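# Drill the red cross on the plank, then return drill

## Task

Make a single hole at the centre of the red cross on the plank. Run the drill, put the bit near-perpendicular to the plank at that point and keep it motionless there for several seconds, then withdraw it. The bit does not actually enter the wood, so extra pressure is pointless. The running bit should spend as little time as possible touching or almost touching any other part of the plank, since this costs score. Afterwards, set the drill standing upright again at its original spot; it must stay there unaided. Finally release it and move the hand away.

## Robot and tools

Robot: a single arm with six joints, ending in a five-fingered right hand. The drill is the tool to pick up and operate; the reference pages (show_instructions) show how it looks and works, so check them before planning the grip and trigger press.

Scene frame: origin on the table top below the arm base, +z up, +y to the left when facing along +x. Positions are in metres, orientations as quaternions wxyz. Printed hand position may be slightly off, more so at long reach.

Hand point: a spot 0.05 m in front of the palm, where index pad and thumb tip meet in a pinch. Its own axes: +z along the straight fingers, +y out of the palm, +x across the palm toward the little finger. Straight fingers extend 0.06-0.07 m past it along +z. Across the palm the hand spans 0.08 m on the little-finger side and 0.02-0.09 m on the thumb side, depending on thumb turn. A wrist bracket on the little-finger side sticks out 0.03 m beyond the point in +y and 0.11 m across, and can collide.

execute_actions: argument actions is a list holding one item or none. Empty list {"actions": []} just reports state. An action {"rows": [...], "steps": n} has 1-15 rows and up to 15 steps of 1/30 s; each row lasts one step and the final row repeats to fill. A wait {"steps": n} (up to 300) sends nothing and counts from the last result, including reply time. Optional pictures true/false.

A row is 14 numbers, each in [-1, 1], in this order: dx, dy, dz, rx, ry, rz, little, ring, middle, index, thumb_bend, thumb_turn, force_limit, speed. The first six are an offset, not a pose: a displacement of the hand point in its own axes, measured from its pose in the latest result showing it (or, for later calls in the same reply, from where it is when the action begins). Every row counts from that same base, not from the preceding row. Scale: 1.0 = 0.6 m or 180 degrees; rx, ry, rz form one rotation vector. All zeros therefore drives back to the base pose rather than waiting. Per step the command is clipped to within 100 mm and 16 degrees of the measured pose; arm motion lags about 0.17 s.

Finger numbers are targets, not offsets: +1 straight/open, -1 fully curled. thumb_bend +1 straight, -1 bent. thumb_turn +1 beside the palm, -1 across in front of it. Pinch is roughly index -0.22, thumb_bend -0.75, thumb_turn -0.57. force_limit maps -1..+1 to about 0..10 N fingertip force (0..15 N for thumb motors) and only stops closing. speed maps -1..+1 to near zero..full (full travel 0.6 s); close at -0.9 or slower for a gentle grip. A motor only starts when its target changes by at least 0.01, then locks on arrival or at the force limit. Resending identical values keeps a grip. A whole-hand wrap fits objects 0.035-0.08 m across, thumb turned in front first.

move: argument target is one 14-number row, same layout and offset base as above. Optional speed in m/s, 0.002-0.5 (default 0.25; rotation up to twice that in rad/s). Optional stop_force in N, 13-80: ends the path when the wrist sensor feels that much extra push along the line toward the target, then backs off two steps and holds. Use it with very slow speed when approaching a surface; it cannot be used in the first 0.2 s, is unreliable on moves that rotate, and should be omitted when moving away from something you press on. Paths last 0.5-10 s, straight line, no collision avoidance. Result adds a move: line: done, off_target, moving, held, fault or contact, plus limits (paced = clipped, held = blocked steps) and distance from target.

wait: seconds 0-10; nothing new is sent.
zoom_image: camera cam_low (896x504) or cam_wrist (616x616 fisheye), region [x0, y0, x1, y1] pixels from top-left, at most 504x504.
show_instructions: no arguments; shows reference pages.
finished_scene: scene number; ends the scene irreversibly and reports success. Answering without a tool call ends everything.

Results: state line with hand point pose and velocities; joint positions and torques (offset, noisy); Wrist force/torque in hand axes, noise up to about 3.4 N, offset up to about 5.5 N, saturating near 100 N, pointing back into the arm when pressing. hand_measured, hand_stopped_by (moving, target, force, stalled, fault), hand_load_n (positive pushes finger open; near zero after a lost grip). HELD marks steps not sent; pose unreachable means the clearance check altered the command. Hand target shows the current driven pose.

Avoid: pushing into firm things past contact (stiff arm), since 150 N outside force or a joint over its load limit (elbow 135, wrists 48.6, shoulder 297 N m) stops the arm for 10 s. Keep approaches slow. Don't let the running bit linger on the plank away from the cross. Never knock or drop anything off the table; that fails. Holding loads heats motors: warnings at 70 °C, brakes at 85 °C.

Each tool is called after "Emit:" as name(argument=value, ...), one argument or row to a line, values as JSON.

## Session

Emit:
execute_actions(
  actions=[],
)

Scene clock: 0.00 s of 6300.00 s.
end_effector_position=(+0.4680, -0.4111, +0.3961) hand_measured=(+1.000, +1.000, +1.000, +1.000, +1.000, +1.000) hand_load_n=(+0.0, +0.0, +0.0, +0.0, +0.0, +0.0) hand_stopped_by=(target, target, target, target, target, target) hand_force_limit=0.00 hand_speed=-0.80 end_effector_quat_wxyz=(+0.282, +0.234, -0.603, +0.709) end_effector_velocity=(-0.000, -0.000, +0.000) end_effector_angular_velocity=(-0.000, -0.001, -0.000)
Joint positions: [-0.638 -1.609  2.222 -0.891  2.506 -4.117]
Joint velocities: [-0.    -0.001 -0.    -0.    -0.     0.   ]
Joint torques (N m, as the arm reports them, + toward a larger angle): no reading
Motor temperatures (°C, as the motors report them): [27 24 27 29 29 30]
Wrist force (N, on the end effector, along its own x y z axes, offset not removed): no reading
Wrist torque (N m, same axes, about the end effector's origin, offset not removed): no reading
Hand target: +0.468, -0.411, +0.396; +0.282, +0.234, -0.603, +0.709

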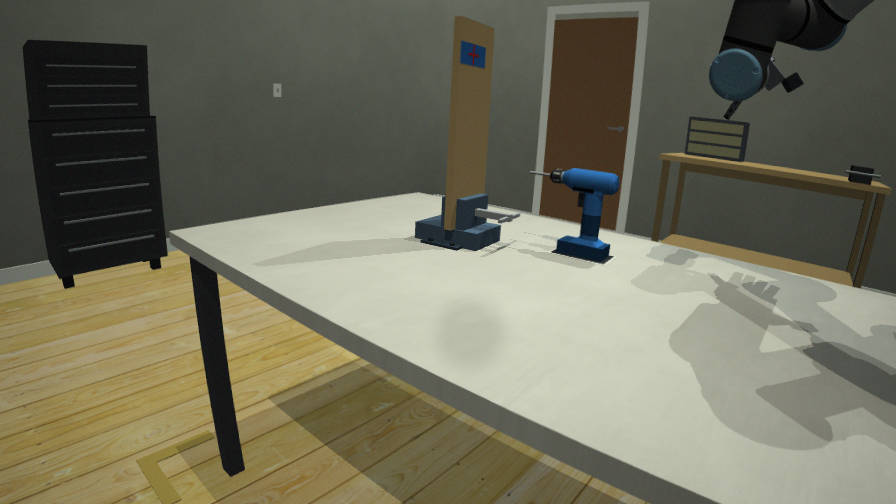

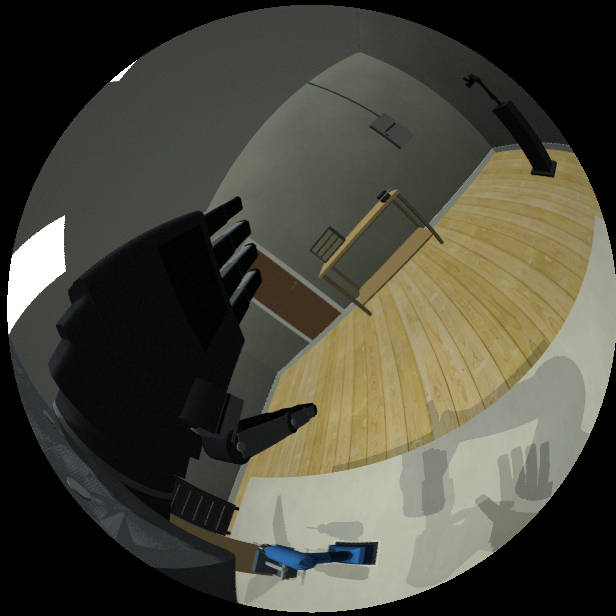

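Emit:
execute_actions(
  actions=[],
)

Scene clock: 10.57 s of 6300.00 s.
end_effector_position=(+0.4680, -0.4111, +0.3961) hand_measured=(+1.000, +1.000, +1.000, +1.000, +1.000, +1.000) hand_load_n=(+0.0, +0.0, +0.0, +0.0, +0.0, +0.0) hand_stopped_by=(target, target, target, target, target, target) hand_force_limit=0.00 hand_speed=-0.80 end_effector_quat_wxyz=(+0.282, +0.234, -0.603, +0.709) end_effector_velocity=(-0.000, +0.000, -0.000) end_effector_angular_velocity=(+0.001, +0.001, +0.000)
Joint positions: [-0.638 -1.609  2.222 -0.891  2.506 -4.117]
Joint velocities: [ 0.  0.  0.  0.  0. -0.]
Joint torques (N m, as the arm reports them, + toward a larger angle): [  2.41 -40.99 -32.86   0.2    2.33  -1.83]
Motor temperatures (°C, as the motors report them): [27 24 27 29 29 30]
Wrist force (N, on the end effector, along its own x y z axes, offset not removed): [-2.2 -1.9 -1.9]
Wrist torque (N m, same axes, about the end effector's origin, offset not removed): [-0.19 0.26 -0.09]
Hand target: +0.468, -0.411, +0.396; +0.282, +0.234, -0.603, +0.709
Steps of this call (steps 1 to 317: nothing new was sent). Readings (end_effector_position | what the end effector reports):
1: (+0.4680, -0.4111, +0.3961) | hand_measured=(+1.000, +1.000, +1.000, +1.000, +1.000, +1.000) hand_load_n=(+0.0, +0.0, +0.0, +0.0, +0.0, +0.0) hand_stopped_by=(target, target, target, target, target, target) hand_force_limit=0.00 hand_speed=-0.80
2: (+0.4680, -0.4111, +0.3961) | hand_measured=(+1.000, +1.000, +1.000, +1.000, +1.000, +1.000) hand_load_n=(+0.0, +0.0, +0.0, +0.0, +0.0, +0.0) hand_stopped_by=(target, target, target, target, target, target) hand_force_limit=0.00 hand_speed=-0.80
4: (+0.4680, -0.4111, +0.3961) | hand_measured=(+1.000, +1.000, +1.000, +1.000, +1.000, +1.000) hand_load_n=(+0.0, +0.0, +0.0, +0.0, +0.0, +0.0) hand_stopped_by=(target, target, target, target, target, target) hand_force_limit=0.00 hand_speed=-0.80
8: (+0.4680, -0.4111, +0.3961) | hand_measured=(+1.000, +1.000, +1.000, +1.000, +1.000, +1.000) hand_load_n=(+0.0, +0.0, +0.0, +0.0, +0.0, +0.0) hand_stopped_by=(target, target, target, target, target, target) hand_force_limit=0.00 hand_speed=-0.80
317: the state above

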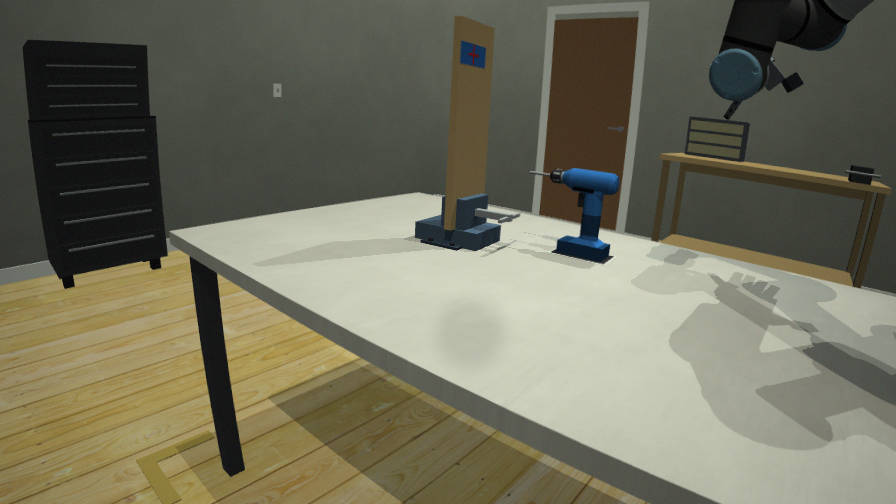

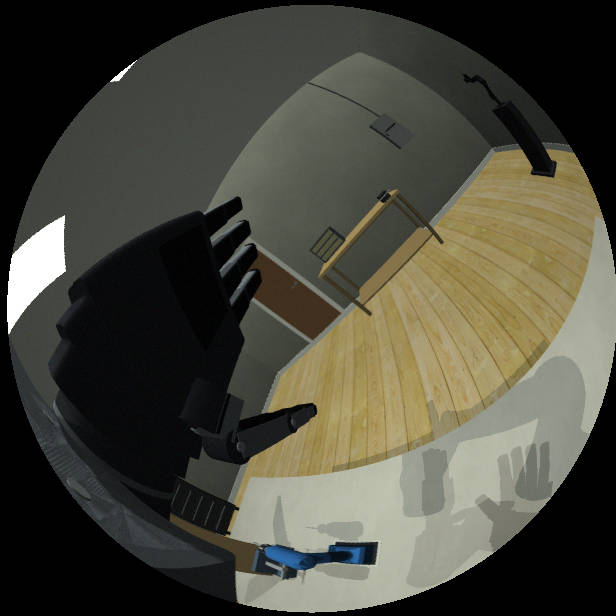

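Emit:
move(
  target=[0,0,0,0,0,0.738,1,1,1,1,1,-1,0,0.5],
  speed=0.5,
)

Scene clock: 23.80 s of 6300.00 s.
end_effector_position=(+0.4680, -0.4112, +0.3961) hand_measured=(+1.000, +1.000, +1.000, +1.000, +1.000, -1.000) hand_load_n=(+0.0, +0.0, +0.0, +0.0, +0.0, +0.0) hand_stopped_by=(target, target, target, target, target, target) hand_force_limit=0.00 hand_speed=0.50 end_effector_quat_wxyz=(+0.537, +0.458, +0.456, -0.542) end_effector_velocity=(+0.001, +0.000, +0.001) end_effector_angular_velocity=(+0.001, -0.015, +0.005)
Joint positions: [-0.78  -1.59   2.422 -1.068  2.37  -1.745]
Joint velocities: [ 0.001  0.001 -0.003  0.004 -0.001  0.017]
Joint torques (N m, as the arm reports them, + toward a larger angle): [ 10.09 -14.57 -39.2   -0.04  -4.03   1.62]
Motor temperatures (°C, as the motors report them): [27 24 27 29 29 30]
Wrist force (N, on the end effector, along its own x y z axes, offset not removed): [-1.9 -5.2 3.7]
Wrist torque (N m, same axes, about the end effector's origin, offset not removed): [-0.74 0.07 -0.30]
Hand target: +0.468, -0.411, +0.396; +0.537, +0.459, +0.456, -0.542
Off the commanded pose: 0.000 m, 0 deg.
move: done

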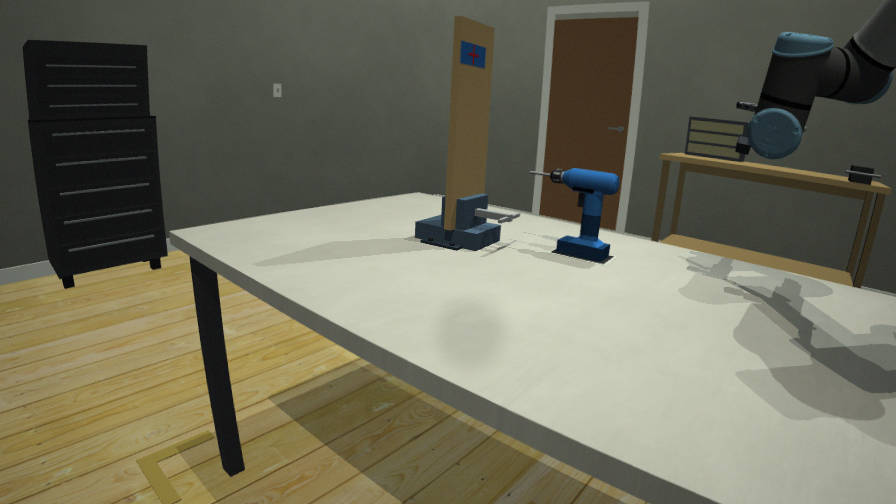

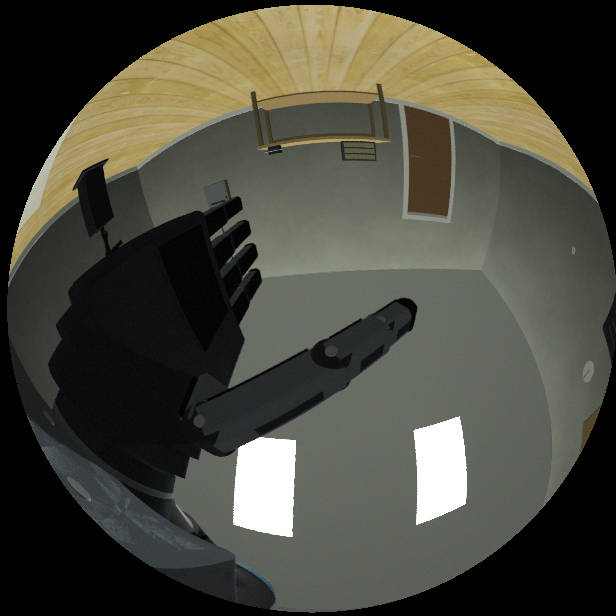

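Emit:
move(
  target=[0.267,0.137,-0.1825,-0.501,0.0406,0.0421,1,1,1,1,1,-1,0,0.5],
  speed=0.4,
)

Scene clock: 31.97 s of 6300.00 s.
end_effector_position=(+0.5506, -0.3305, +0.2203) hand_measured=(+1.000, +1.000, +1.000, +1.000, +1.000, -1.000) hand_load_n=(+0.0, +0.0, +0.0, +0.0, +0.0, +0.0) hand_stopped_by=(target, target, target, target, target, target) hand_force_limit=0.00 hand_speed=0.50 end_effector_quat_wxyz=(+0.707, +0.001, +0.707, -0.001) end_effector_velocity=(+0.002, -0.000, -0.000) end_effector_angular_velocity=(-0.002, +0.004, +0.014)
Joint positions: [-1.326 -1.229  2.358 -1.127  0.261 -1.57 ]
Joint velocities: [ 0.003  0.005 -0.013  0.022 -0.011 -0.016]
Joint torques (N m, as the arm reports them, + toward a larger angle): [  7.94 -34.44 -22.7    1.77  -3.09  -2.11]
Motor temperatures (°C, as the motors report them): [27 24 27 29 29 30]
Wrist force (N, on the end effector, along its own x y z axes, offset not removed): [-1.9 0.7 1.1]
Wrist torque (N m, same axes, about the end effector's origin, offset not removed): [0.26 0.08 -0.04]
Hand target: +0.551, -0.330, +0.220; +0.707, +0.001, +0.707, -0.000
Off the commanded pose: 0.001 m, 0 deg.
move: done

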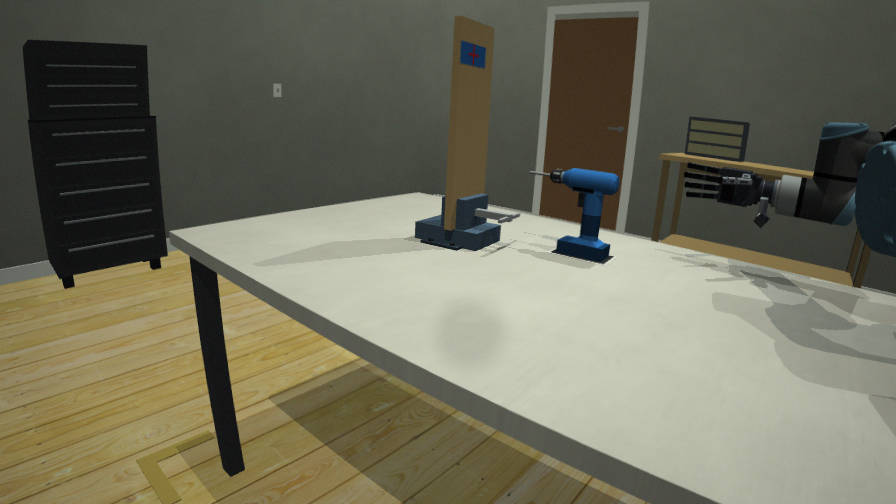

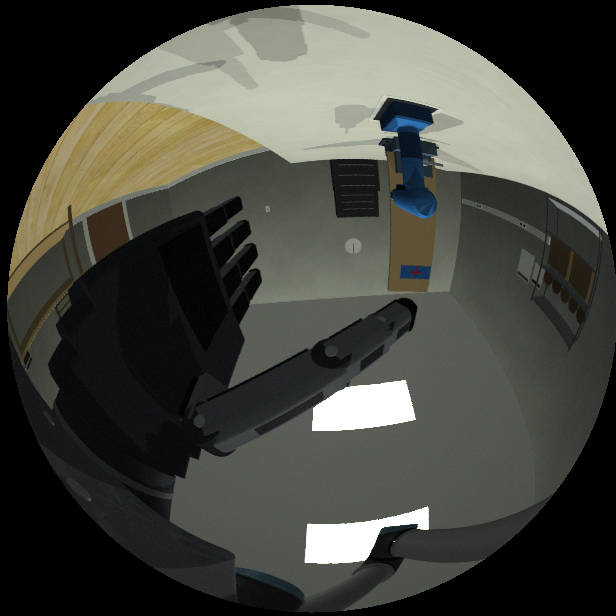

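Emit:
zoom_image(
  camera="cam_wrist",
  region=[330, 80, 490, 300],
)

Emit:
zoom_image(
  camera="cam_low",
  region=[400, 150, 640, 280],
)

Region (330, 80, 490, 300) of cam_wrist's 616x616 image, scaled by 2.291, with more detail than that image has; it fills the left 367 columns of this view, and the rest is white.

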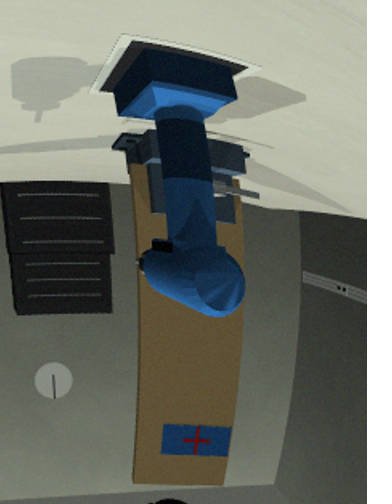

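Region (400, 150, 640, 280) of cam_low's 896x504 image, scaled by 2.100, with more detail than that image has; it fills the top 273 rows of this view, and the rest is white.

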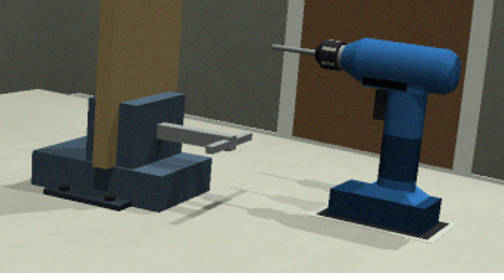

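Emit:
move(
  target=[0.034,0.484,-0.04,0.139,0,0,1,1,1,1,1,-1,0,0.5],
  speed=0.3,
)

Scene clock: 56.50 s of 6300.00 s.
end_effector_position=(+0.5267, -0.0403, +0.1994) hand_measured=(+1.000, +1.000, +1.000, +1.000, +1.000, -1.000) hand_load_n=(+0.0, +0.0, +0.0, +0.0, +0.0, +0.0) hand_stopped_by=(target, target, target, target, target, target) hand_force_limit=0.00 hand_speed=0.50 end_effector_quat_wxyz=(+0.690, +0.154, +0.690, -0.153) end_effector_velocity=(+0.001, +0.002, -0.001) end_effector_angular_velocity=(+0.002, -0.001, -0.016)
Joint positions: [-0.678 -1.407  2.814 -1.406  1.344 -1.57 ]
Joint velocities: [ 0.031  0.009 -0.005 -0.004  0.047  0.002]
Joint torques (N m, as the arm reports them, + toward a larger angle): [ 10.32  -7.24 -16.86  -4.6    4.2    1.04]
Motor temperatures (°C, as the motors report them): [27 24 27 29 29 30]
Wrist force (N, on the end effector, along its own x y z axes, offset not removed): [-0.6 -1.2 -2.7]
Wrist torque (N m, same axes, about the end effector's origin, offset not removed): [0.04 0.20 -0.04]
Hand target: +0.527, -0.040, +0.199; +0.690, +0.154, +0.690, -0.154
Off the commanded pose: 0.001 m, 0 deg.
move: done

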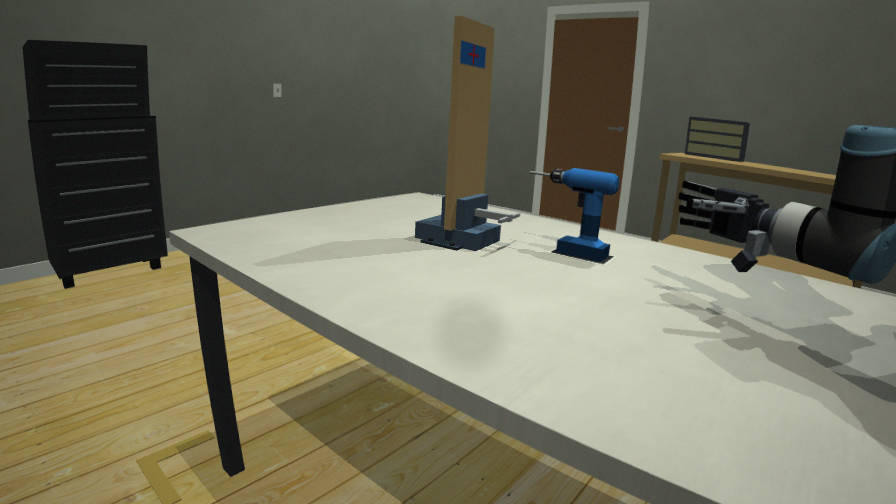

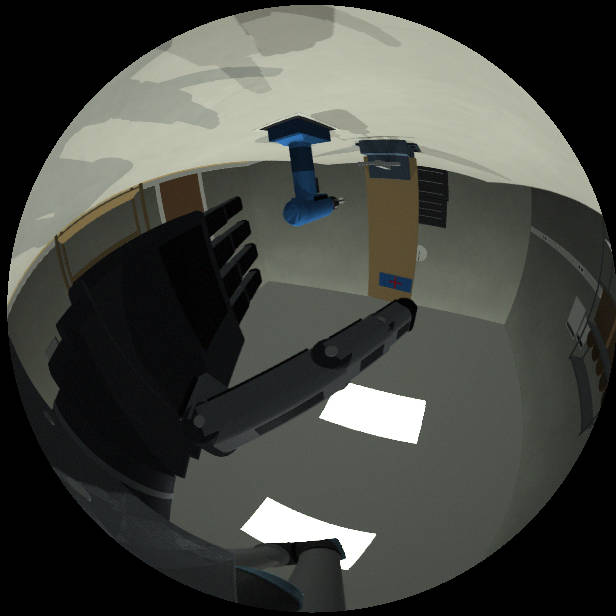

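Emit:
zoom_image(
  camera="cam_wrist",
  region=[240, 100, 440, 310],
)

Region (240, 100, 440, 310) of cam_wrist's 616x616 image, scaled by 2.400, with more detail than that image has; it fills the left 480 columns of this view, and the rest is white.

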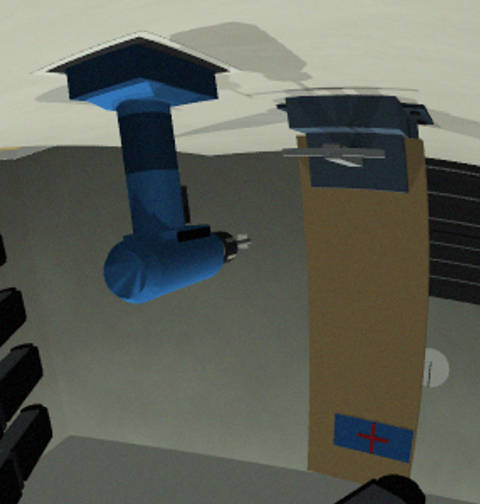

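Emit:
move(
  target=[0.1297,-0.0118,0.1697,-0.0444,0,0,1,1,1,1,1,-1,0,0.5],
  speed=0.2,
)

Scene clock: 103.47 s of 6300.00 s.
end_effector_position=(+0.6158, -0.0898, +0.1219) hand_measured=(+1.000, +1.000, +1.000, +1.000, +1.000, -1.000) hand_load_n=(+0.0, +0.0, +0.0, +0.0, +0.0, +0.0) hand_stopped_by=(target, target, target, target, target, target) hand_force_limit=0.00 hand_speed=0.50 end_effector_quat_wxyz=(+0.699, +0.105, +0.699, -0.105) end_effector_velocity=(+0.002, -0.001, -0.002) end_effector_angular_velocity=(-0.000, -0.000, +0.003)
Joint positions: [-0.733 -1.06   2.624 -1.563  1.149 -1.57 ]
Joint velocities: [ 0.001  0.006 -0.006 -0.001 -0.002  0.   ]
Joint torques (N m, as the arm reports them, + toward a larger angle): [  9.84 -34.44  -9.    -4.71  -4.03   1.51]
Motor temperatures (°C, as the motors report them): [27 24 27 29 29 30]
Wrist force (N, on the end effector, along its own x y z axes, offset not removed): [0.4 -7.4 0.6]
Wrist torque (N m, same axes, about the end effector's origin, offset not removed): [-1.00 -0.18 -0.20]
Hand target: +0.616, -0.090, +0.122; +0.699, +0.105, +0.699, -0.105
Off the commanded pose: 0.000 m, 0 deg.
move: done

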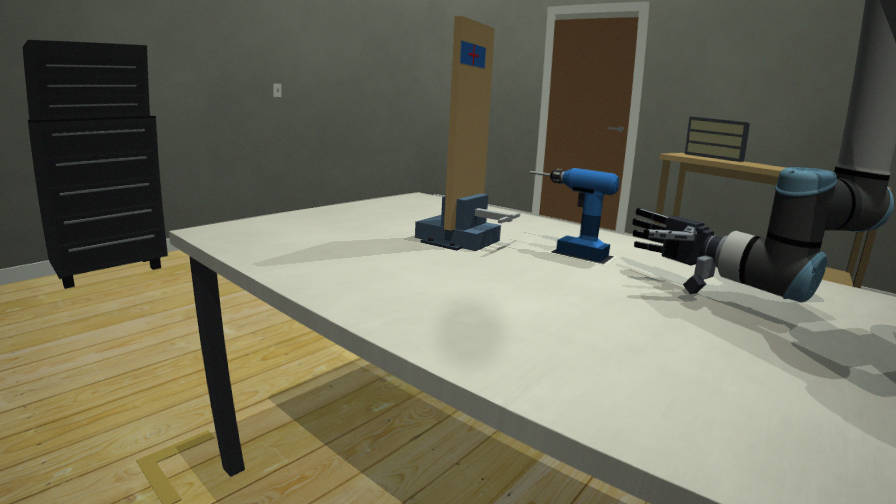

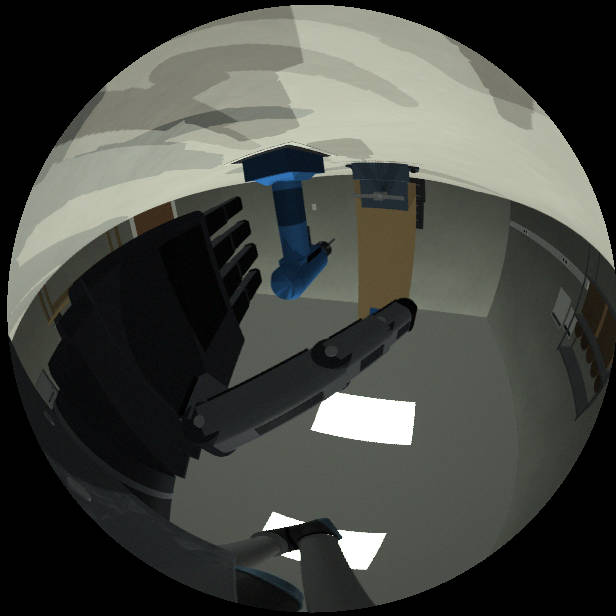

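Emit:
move(
  target=[0,-0.01,0.2,0,0,0,1,1,1,1,1,-1,0,0.5],
  speed=0.1,
)

Scene clock: 108.17 s of 6300.00 s.
end_effector_position=(+0.7285, -0.1306, +0.1220) hand_measured=(+1.000, +1.000, +1.000, +1.000, +1.000, -1.000) hand_load_n=(+0.0, +0.0, +0.0, +0.0, +0.0, +0.0) hand_stopped_by=(target, target, target, target, target, target) hand_force_limit=0.00 hand_speed=0.50 end_effector_quat_wxyz=(+0.699, +0.105, +0.699, -0.105) end_effector_velocity=(+0.003, -0.001, +0.001) end_effector_angular_velocity=(-0.001, -0.001, +0.001)
Joint positions: [-0.631 -1.022  2.389 -1.366  1.252 -1.57 ]
Joint velocities: [ 0.003  0.001 -0.006  0.004  0.002 -0.   ]
Joint torques (N m, as the arm reports them, + toward a larger angle): [  8.89 -41.95 -16.24   1.     4.4   -2.06]
Motor temperatures (°C, as the motors report them): [27 24 27 29 29 30]
Wrist force (N, on the end effector, along its own x y z axes, offset not removed): [-4.2 -4.2 -7.1]
Wrist torque (N m, same axes, about the end effector's origin, offset not removed): [-0.31 0.75 -0.37]
Hand target: +0.729, -0.131, +0.122; +0.699, +0.105, +0.699, -0.105
Off the commanded pose: 0.000 m, 0 deg.
move: done

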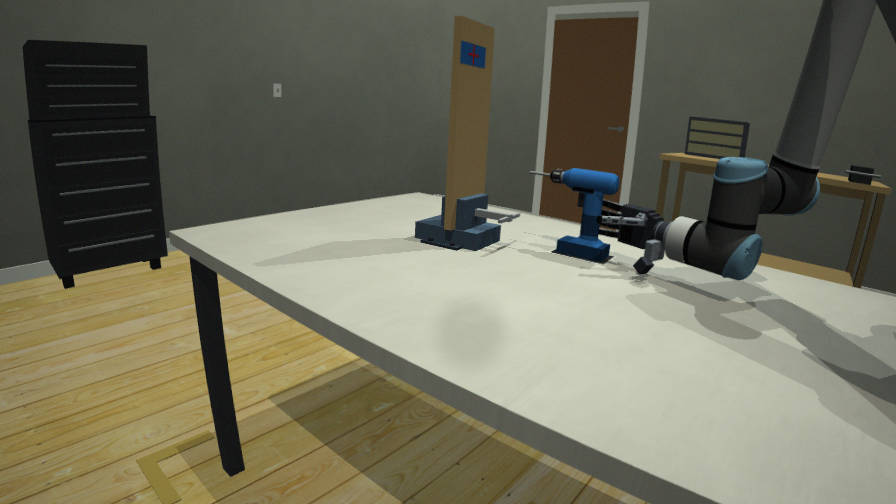

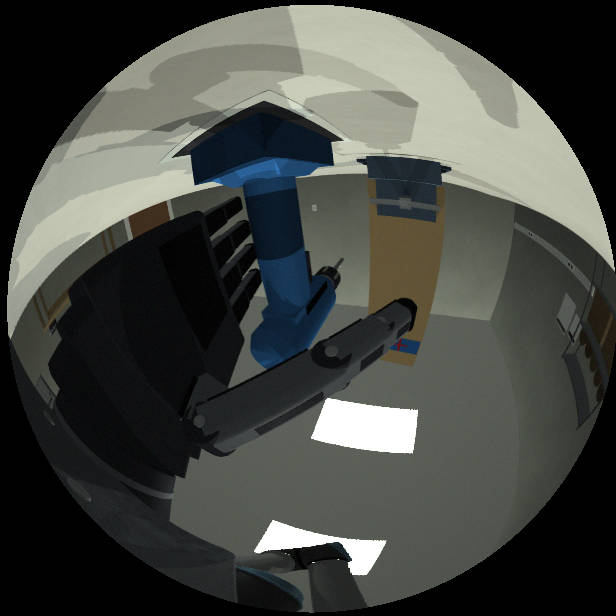

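Emit:
move(
  target=[0,0,0.09,0,0,0,1,1,1,1,1,-1,0,0.5],
  speed=0.05,
)

Scene clock: 117.10 s of 6300.00 s.
end_effector_position=(+0.7798, -0.1463, +0.1220) hand_measured=(+1.000, +1.000, +1.000, +1.000, +1.000, -1.000) hand_load_n=(+0.0, +0.0, +0.0, +0.0, +0.0, +0.0) hand_stopped_by=(target, target, target, target, target, target) hand_force_limit=0.00 hand_speed=0.50 end_effector_quat_wxyz=(+0.699, +0.105, +0.699, -0.105) end_effector_velocity=(+0.003, -0.002, +0.001) end_effector_angular_velocity=(-0.002, -0.002, -0.001)
Joint positions: [-0.596 -0.991  2.284 -1.292  1.286 -1.57 ]
Joint velocities: [ 0.001  0.001 -0.007  0.003  0.002 -0.   ]
Joint torques (N m, as the arm reports them, + toward a larger angle): [  8.28 -47.36 -21.41   0.49   4.35   0.31]
Motor temperatures (°C, as the motors report them): [27 24 27 29 29 30]
Wrist force (N, on the end effector, along its own x y z axes, offset not removed): [4.2 -1.9 0.8]
Wrist torque (N m, same axes, about the end effector's origin, offset not removed): [-0.22 -0.60 0.22]
Hand target: +0.780, -0.146, +0.122; +0.699, +0.105, +0.699, -0.105
Off the commanded pose: 0.000 m, 0 deg.
move: done

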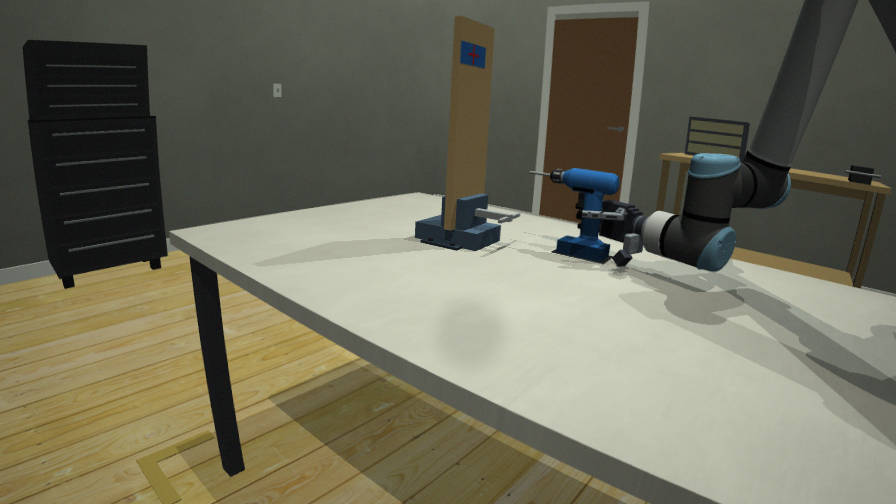

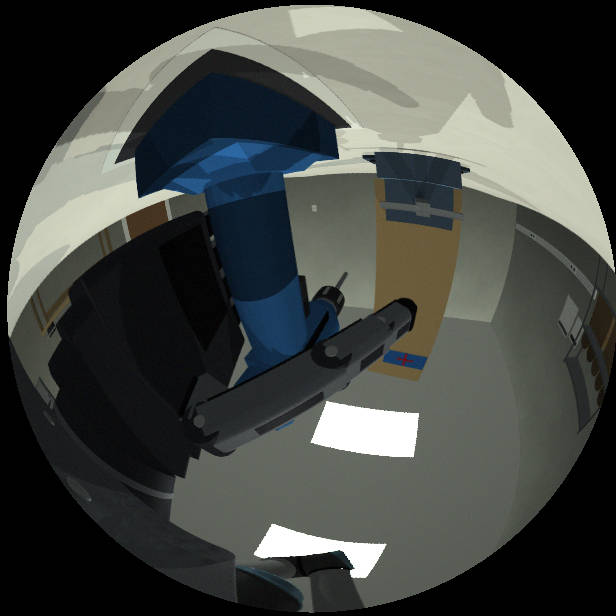

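Emit:
move(
  target=[0,0.007,0.042,0,0,0,1,1,1,1,1,-1,0,0.5],
  speed=0.03,
)

Scene clock: 123.37 s of 6300.00 s.
end_effector_position=(+0.8048, -0.1496, +0.1220) hand_measured=(+1.000, +1.000, +1.000, +1.000, +1.000, -1.000) hand_load_n=(+0.0, +0.0, +0.0, +0.0, +0.0, +0.0) hand_stopped_by=(target, target, target, target, target, target) hand_force_limit=0.00 hand_speed=0.50 end_effector_quat_wxyz=(+0.699, +0.105, +0.699, -0.105) end_effector_velocity=(+0.002, +0.000, -0.002) end_effector_angular_velocity=(+0.001, +0.002, -0.000)
Joint positions: [-0.575 -0.974  2.235 -1.258  1.308 -1.57 ]
Joint velocities: [ 0.002  0.003 -0.003  0.003  0.002  0.   ]
Joint torques (N m, as the arm reports them, + toward a larger angle): [  9.84 -47.53 -22.87   0.68   3.6    1.4 ]
Motor temperatures (°C, as the motors report them): [27 24 27 29 29 30]
Wrist force (N, on the end effector, along its own x y z axes, offset not removed): [4.9 -4.4 1.5]
Wrist torque (N m, same axes, about the end effector's origin, offset not removed): [-0.16 -0.99 0.27]
Hand target: +0.805, -0.150, +0.122; +0.699, +0.105, +0.699, -0.105
Off the commanded pose: 0.000 m, 0 deg.
move: done

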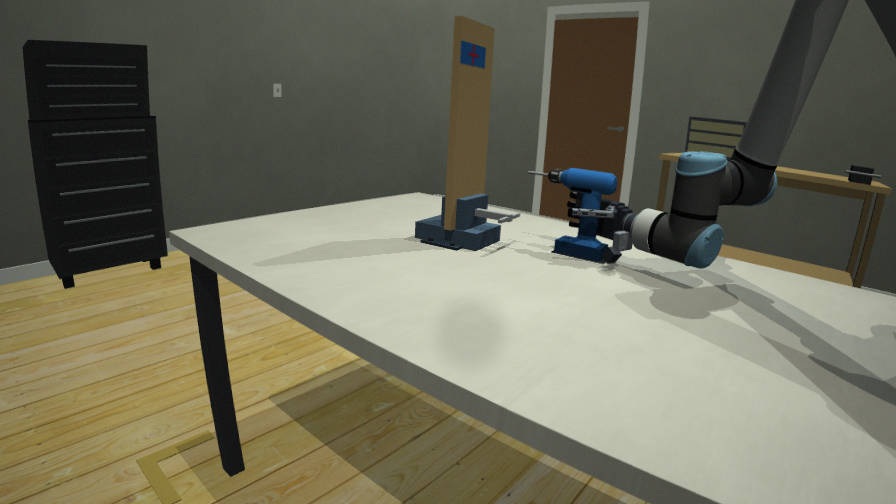

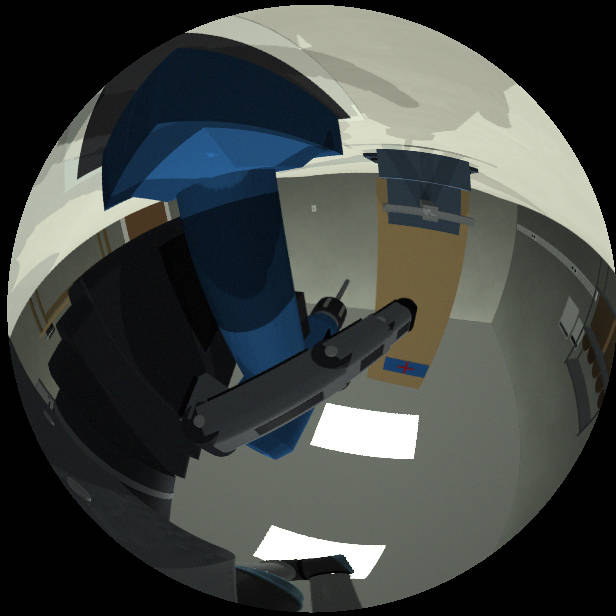

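Emit:
zoom_image(
  camera="cam_low",
  region=[510, 150, 690, 280],
)

Region (510, 150, 690, 280) of cam_low's 896x504 image, scaled by 2.800, with more detail than that image has.

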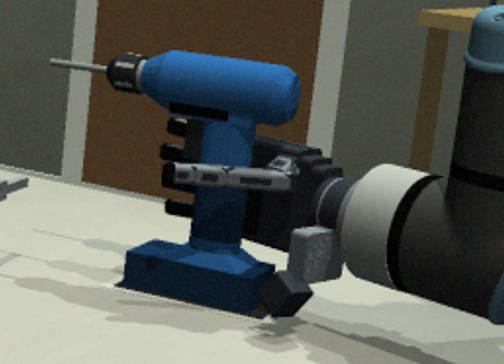

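Emit:
move(
  target=[0,0,0,0,0,0,1,1,1,0.3,0.35,-1,-0.6,-0.5],
  speed=0.03,
)

Emit:
move(
  target=[0,0,0,0,0,0,-1,-1,-1,0.3,0.35,-1,1,-0.7],
  speed=0.03,
)

Scene clock: 129.47 s of 6300.00 s.
end_effector_position=(+0.8048, -0.1496, +0.1220) hand_measured=(+1.000, +1.000, +1.000, +0.300, +0.350, -1.000) hand_load_n=(+0.0, +0.0, +0.0, +0.0, +0.0, +0.0) hand_stopped_by=(target, target, target, target, target, target) hand_force_limit=-0.60 hand_speed=-0.50 end_effector_quat_wxyz=(+0.699, +0.105, +0.699, -0.105) end_effector_velocity=(-0.000, -0.000, +0.000) end_effector_angular_velocity=(-0.000, +0.000, -0.000)
Joint positions: [-0.575 -0.974  2.235 -1.258  1.308 -1.57 ]
Joint velocities: [-0. -0.  0. -0.  0. -0.]
Joint torques (N m, as the arm reports them, + toward a larger angle): [-11.17 -83.71  -7.85  -4.4   -3.47  -0.22]
Motor temperatures (°C, as the motors report them): [27 24 27 29 29 30]
Wrist force (N, on the end effector, along its own x y z axes, offset not removed): [-0.4 -3.2 -3.8]
Wrist torque (N m, same axes, about the end effector's origin, offset not removed): [-0.31 0.17 -0.23]
Hand target: +0.805, -0.150, +0.122; +0.699, +0.105, +0.699, -0.105
Off the commanded pose: 0.000 m, 0 deg.
move: done

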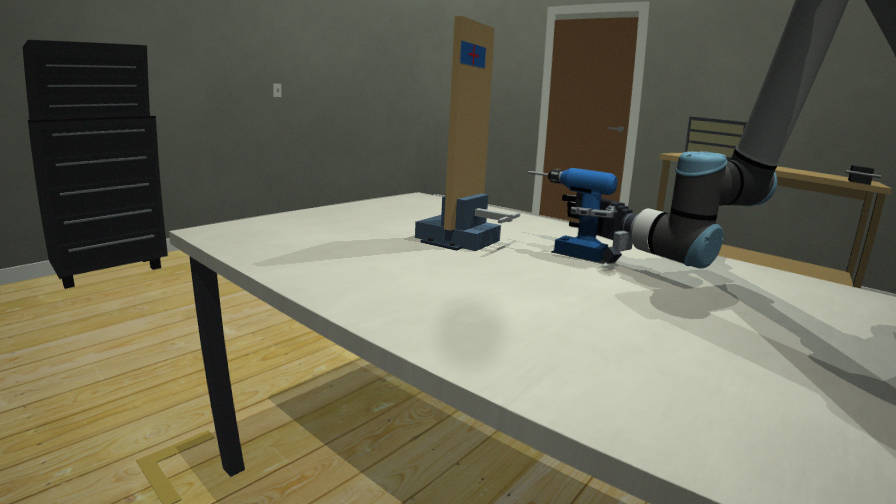

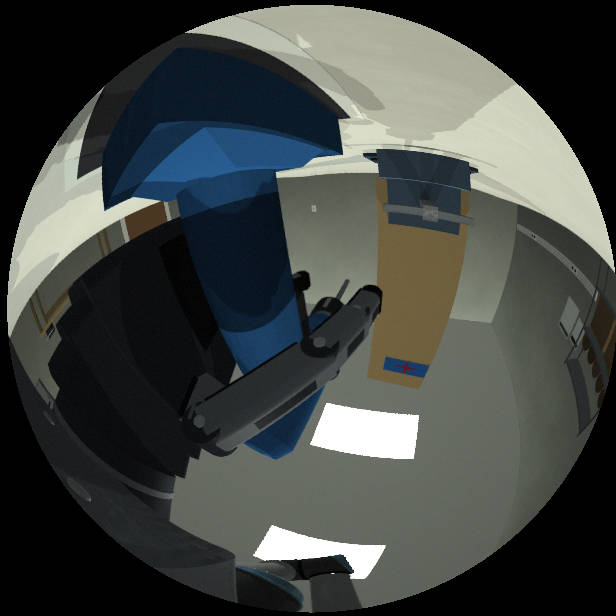

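Scene clock: 133.57 s of 6300.00 s.
end_effector_position=(+0.8048, -0.1496, +0.1220) hand_measured=(-0.910, -0.894, -0.894, +0.300, +0.350, -1.000) hand_load_n=(+11.0, +9.0, +9.0, +0.0, +2.0, +0.5) hand_stopped_by=(force, force, force, target, target, target) hand_force_limit=1.00 hand_speed=-0.70 end_effector_quat_wxyz=(+0.699, +0.105, +0.699, -0.105) end_effector_velocity=(-0.000, -0.000, -0.000) end_effector_angular_velocity=(+0.000, +0.001, -0.000)
Joint positions: [-0.575 -0.974  2.235 -1.258  1.308 -1.57 ]
Joint velocities: [-0.  0.  0.  0. -0. -0.]
Joint torques (N m, as the arm reports them, + toward a larger angle): [-11.77 -83.6   -8.63  -2.87  -2.93  -0.04]
Motor temperatures (°C, as the motors report them): [27 24 27 29 29 30]
Wrist force (N, on the end effector, along its own x y z axes, offset not removed): [4.1 1.4 -1.5]
Wrist torque (N m, same axes, about the end effector's origin, offset not removed): [0.08 -1.10 0.54]
Hand target: +0.805, -0.150, +0.122; +0.699, +0.105, +0.699, -0.105
Off the commanded pose: 0.000 m, 0 deg.
move: done

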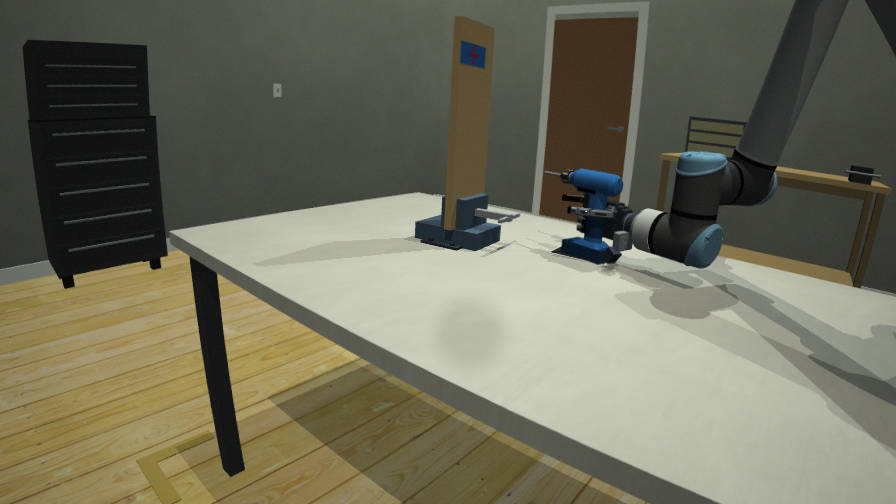

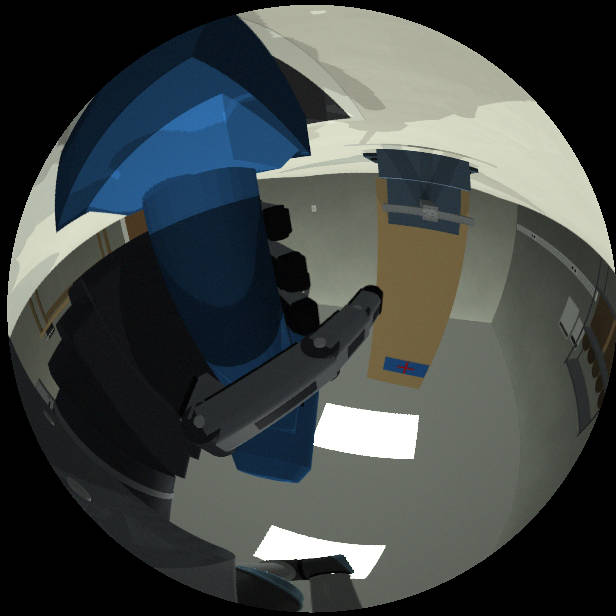

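Emit:
move(
  target=[0,0,0,0,0,0,-1,-1,-1,-1,0.35,-1,0.8,-0.6],
  speed=0.03,
)

Emit:
zoom_image(
  camera="cam_low",
  region=[510, 150, 690, 280],
)

Scene clock: 138.40 s of 6300.00 s.
end_effector_position=(+0.8048, -0.1496, +0.1220) hand_measured=(-0.910, -0.894, -0.894, -0.850, +0.352, -1.000) hand_load_n=(+8.0, +6.0, +5.5, +9.0, +4.0, +1.0) hand_stopped_by=(force, force, force, force, target, target) hand_force_limit=0.80 hand_speed=-0.60 end_effector_quat_wxyz=(+0.699, +0.105, +0.699, -0.105) end_effector_velocity=(-0.001, -0.000, -0.000) end_effector_angular_velocity=(+0.001, +0.001, -0.001)
Joint positions: [-0.575 -0.974  2.235 -1.258  1.308 -1.57 ]
Joint velocities: [-0.001  0.     0.001 -0.    -0.     0.   ]
Joint torques (N m, as the arm reports them, + toward a larger angle): [ -9.07 -83.71 -16.25  -0.86   2.64  -0.07]
Motor temperatures (°C, as the motors report them): [27 24 27 29 29 30]
Wrist force (N, on the end effector, along its own x y z axes, offset not removed): [1.9 1.5 3.4]
Wrist torque (N m, same axes, about the end effector's origin, offset not removed): [-0.40 -1.29 0.04]
Hand target: +0.805, -0.150, +0.122; +0.699, +0.105, +0.699, -0.105
Off the commanded pose: 0.000 m, 0 deg.
move: done

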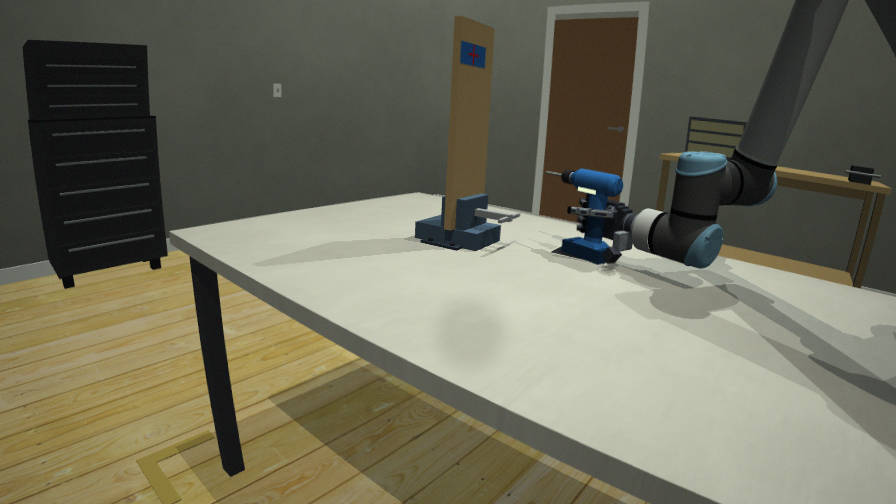

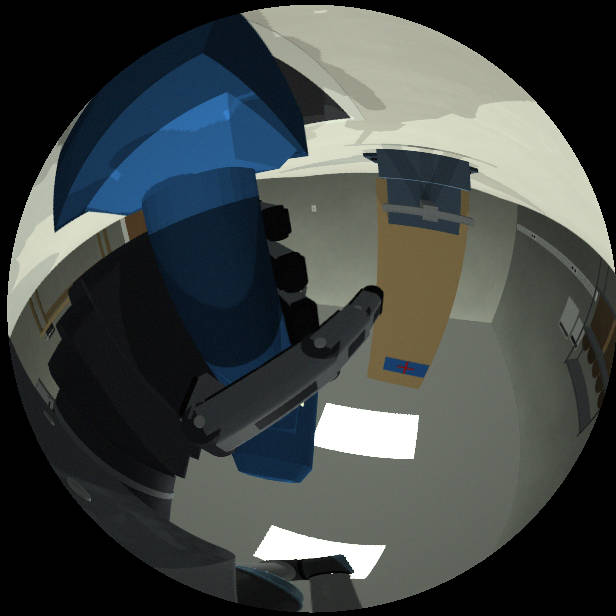

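Region (510, 150, 690, 280) of cam_low's 896x504 image, scaled by 2.800, with more detail than that image has.

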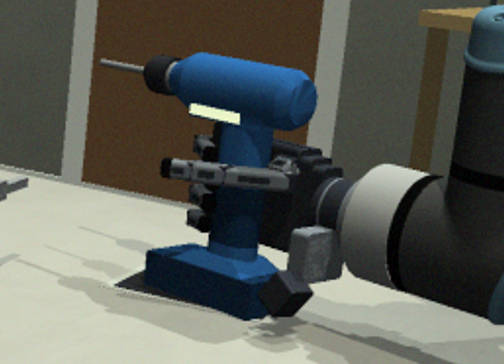

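Emit:
move(
  target=[0,0,0,0,0,0,0.2,0.2,0.2,0.4,0.55,-1,0,-0.4],
  speed=0.03,
)

Emit:
move(
  target=[0,-0.036,0.004,0.094,0,0,0.2,0.2,0.2,0.4,0.55,-1,0,-0.4],
  speed=0.08,
)

Scene clock: 152.33 s of 6300.00 s.
end_effector_position=(+0.8048, -0.1496, +0.1220) hand_measured=(+0.200, +0.200, +0.200, +0.400, +0.550, -1.000) hand_load_n=(+0.0, +0.0, +0.0, +0.0, +0.0, +0.0) hand_stopped_by=(target, target, target, target, target, target) hand_force_limit=0.00 hand_speed=-0.40 end_effector_quat_wxyz=(+0.699, +0.105, +0.699, -0.105) end_effector_velocity=(+0.001, -0.000, -0.000) end_effector_angular_velocity=(-0.000, -0.001, +0.000)
Joint positions: [-0.575 -0.974  2.235 -1.258  1.308 -1.57 ]
Joint velocities: [ 0.     0.001 -0.002 -0.     0.     0.   ]
Joint torques (N m, as the arm reports them, + toward a larger angle): [-10.12 -81.35 -15.75  -0.3    2.41  -0.12]
Motor temperatures (°C, as the motors report them): [27 24 27 29 29 30]
Wrist force (N, on the end effector, along its own x y z axes, offset not removed): [1.2 -0.1 -3.4]
Wrist torque (N m, same axes, about the end effector's origin, offset not removed): [0.50 -0.06 0.05]
Hand target: +0.805, -0.150, +0.122; +0.699, +0.105, +0.699, -0.105
Off the commanded pose: 0.000 m, 0 deg.
move: done

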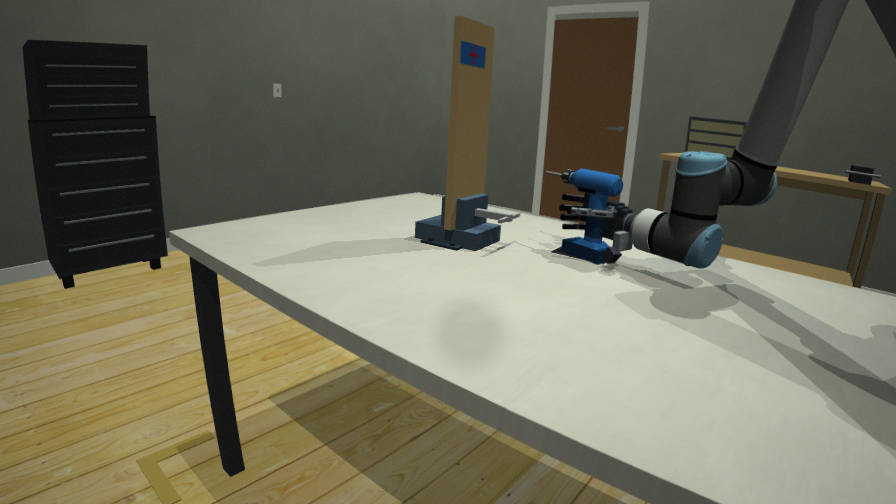

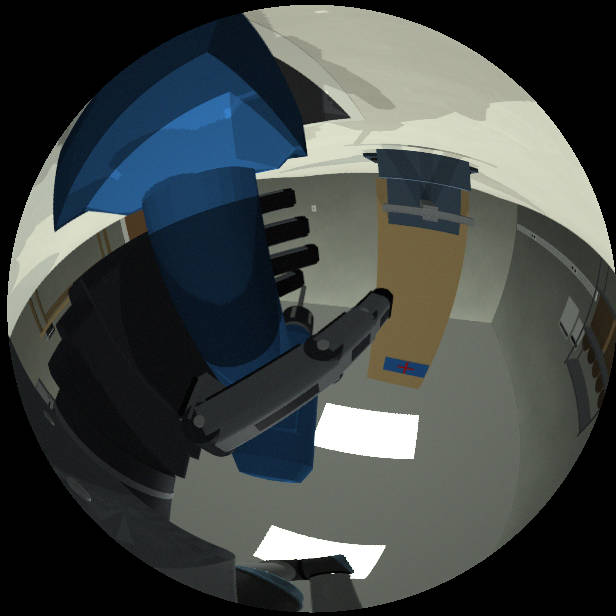

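Scene clock: 154.53 s of 6300.00 s.
end_effector_position=(+0.8007, -0.1708, +0.1220) hand_measured=(+0.200, +0.200, +0.200, +0.400, +0.550, -1.000) hand_load_n=(+0.0, +0.0, +0.0, +0.0, +0.5, +0.5) hand_stopped_by=(target, target, target, target, target, target) hand_force_limit=0.00 hand_speed=-0.40 end_effector_quat_wxyz=(+0.676, +0.206, +0.677, -0.206) end_effector_velocity=(-0.001, -0.001, -0.001) end_effector_angular_velocity=(+0.001, +0.001, -0.017)
Joint positions: [-0.467 -0.973  2.229 -1.254  1.709 -1.57 ]
Joint velocities: [ 0.007  0.001 -0.002  0.001  0.024  0.   ]
Joint torques (N m, as the arm reports them, + toward a larger angle): [  7.19 -52.31 -24.66   0.61   4.75   1.27]
Motor temperatures (°C, as the motors report them): [27 24 27 29 29 30]
Wrist force (N, on the end effector, along its own x y z axes, offset not removed): [0.2 -4.0 -5.3]
Wrist torque (N m, same axes, about the end effector's origin, offset not removed): [-0.57 -0.21 0.09]
Hand target: +0.801, -0.171, +0.122; +0.676, +0.207, +0.676, -0.207
Off the commanded pose: 0.000 m, 0 deg.
move: done

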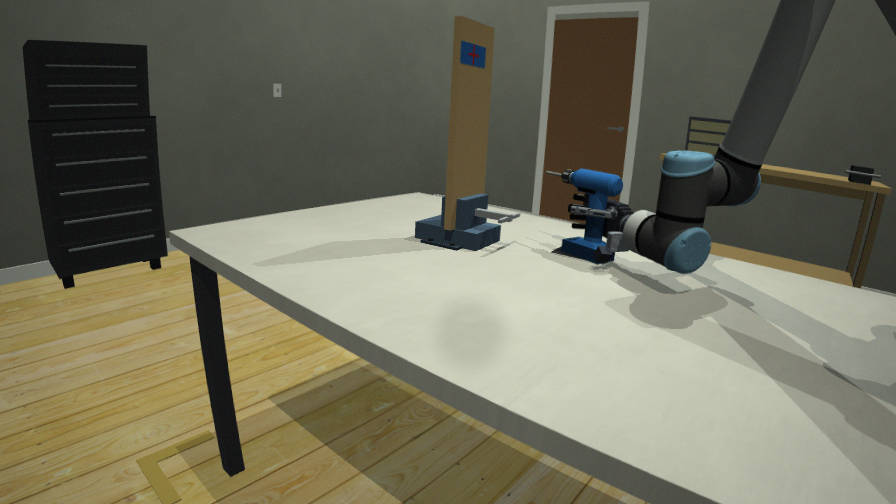

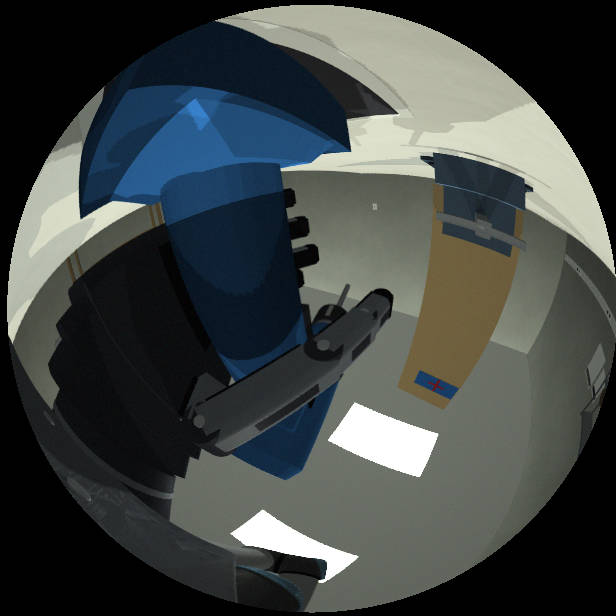

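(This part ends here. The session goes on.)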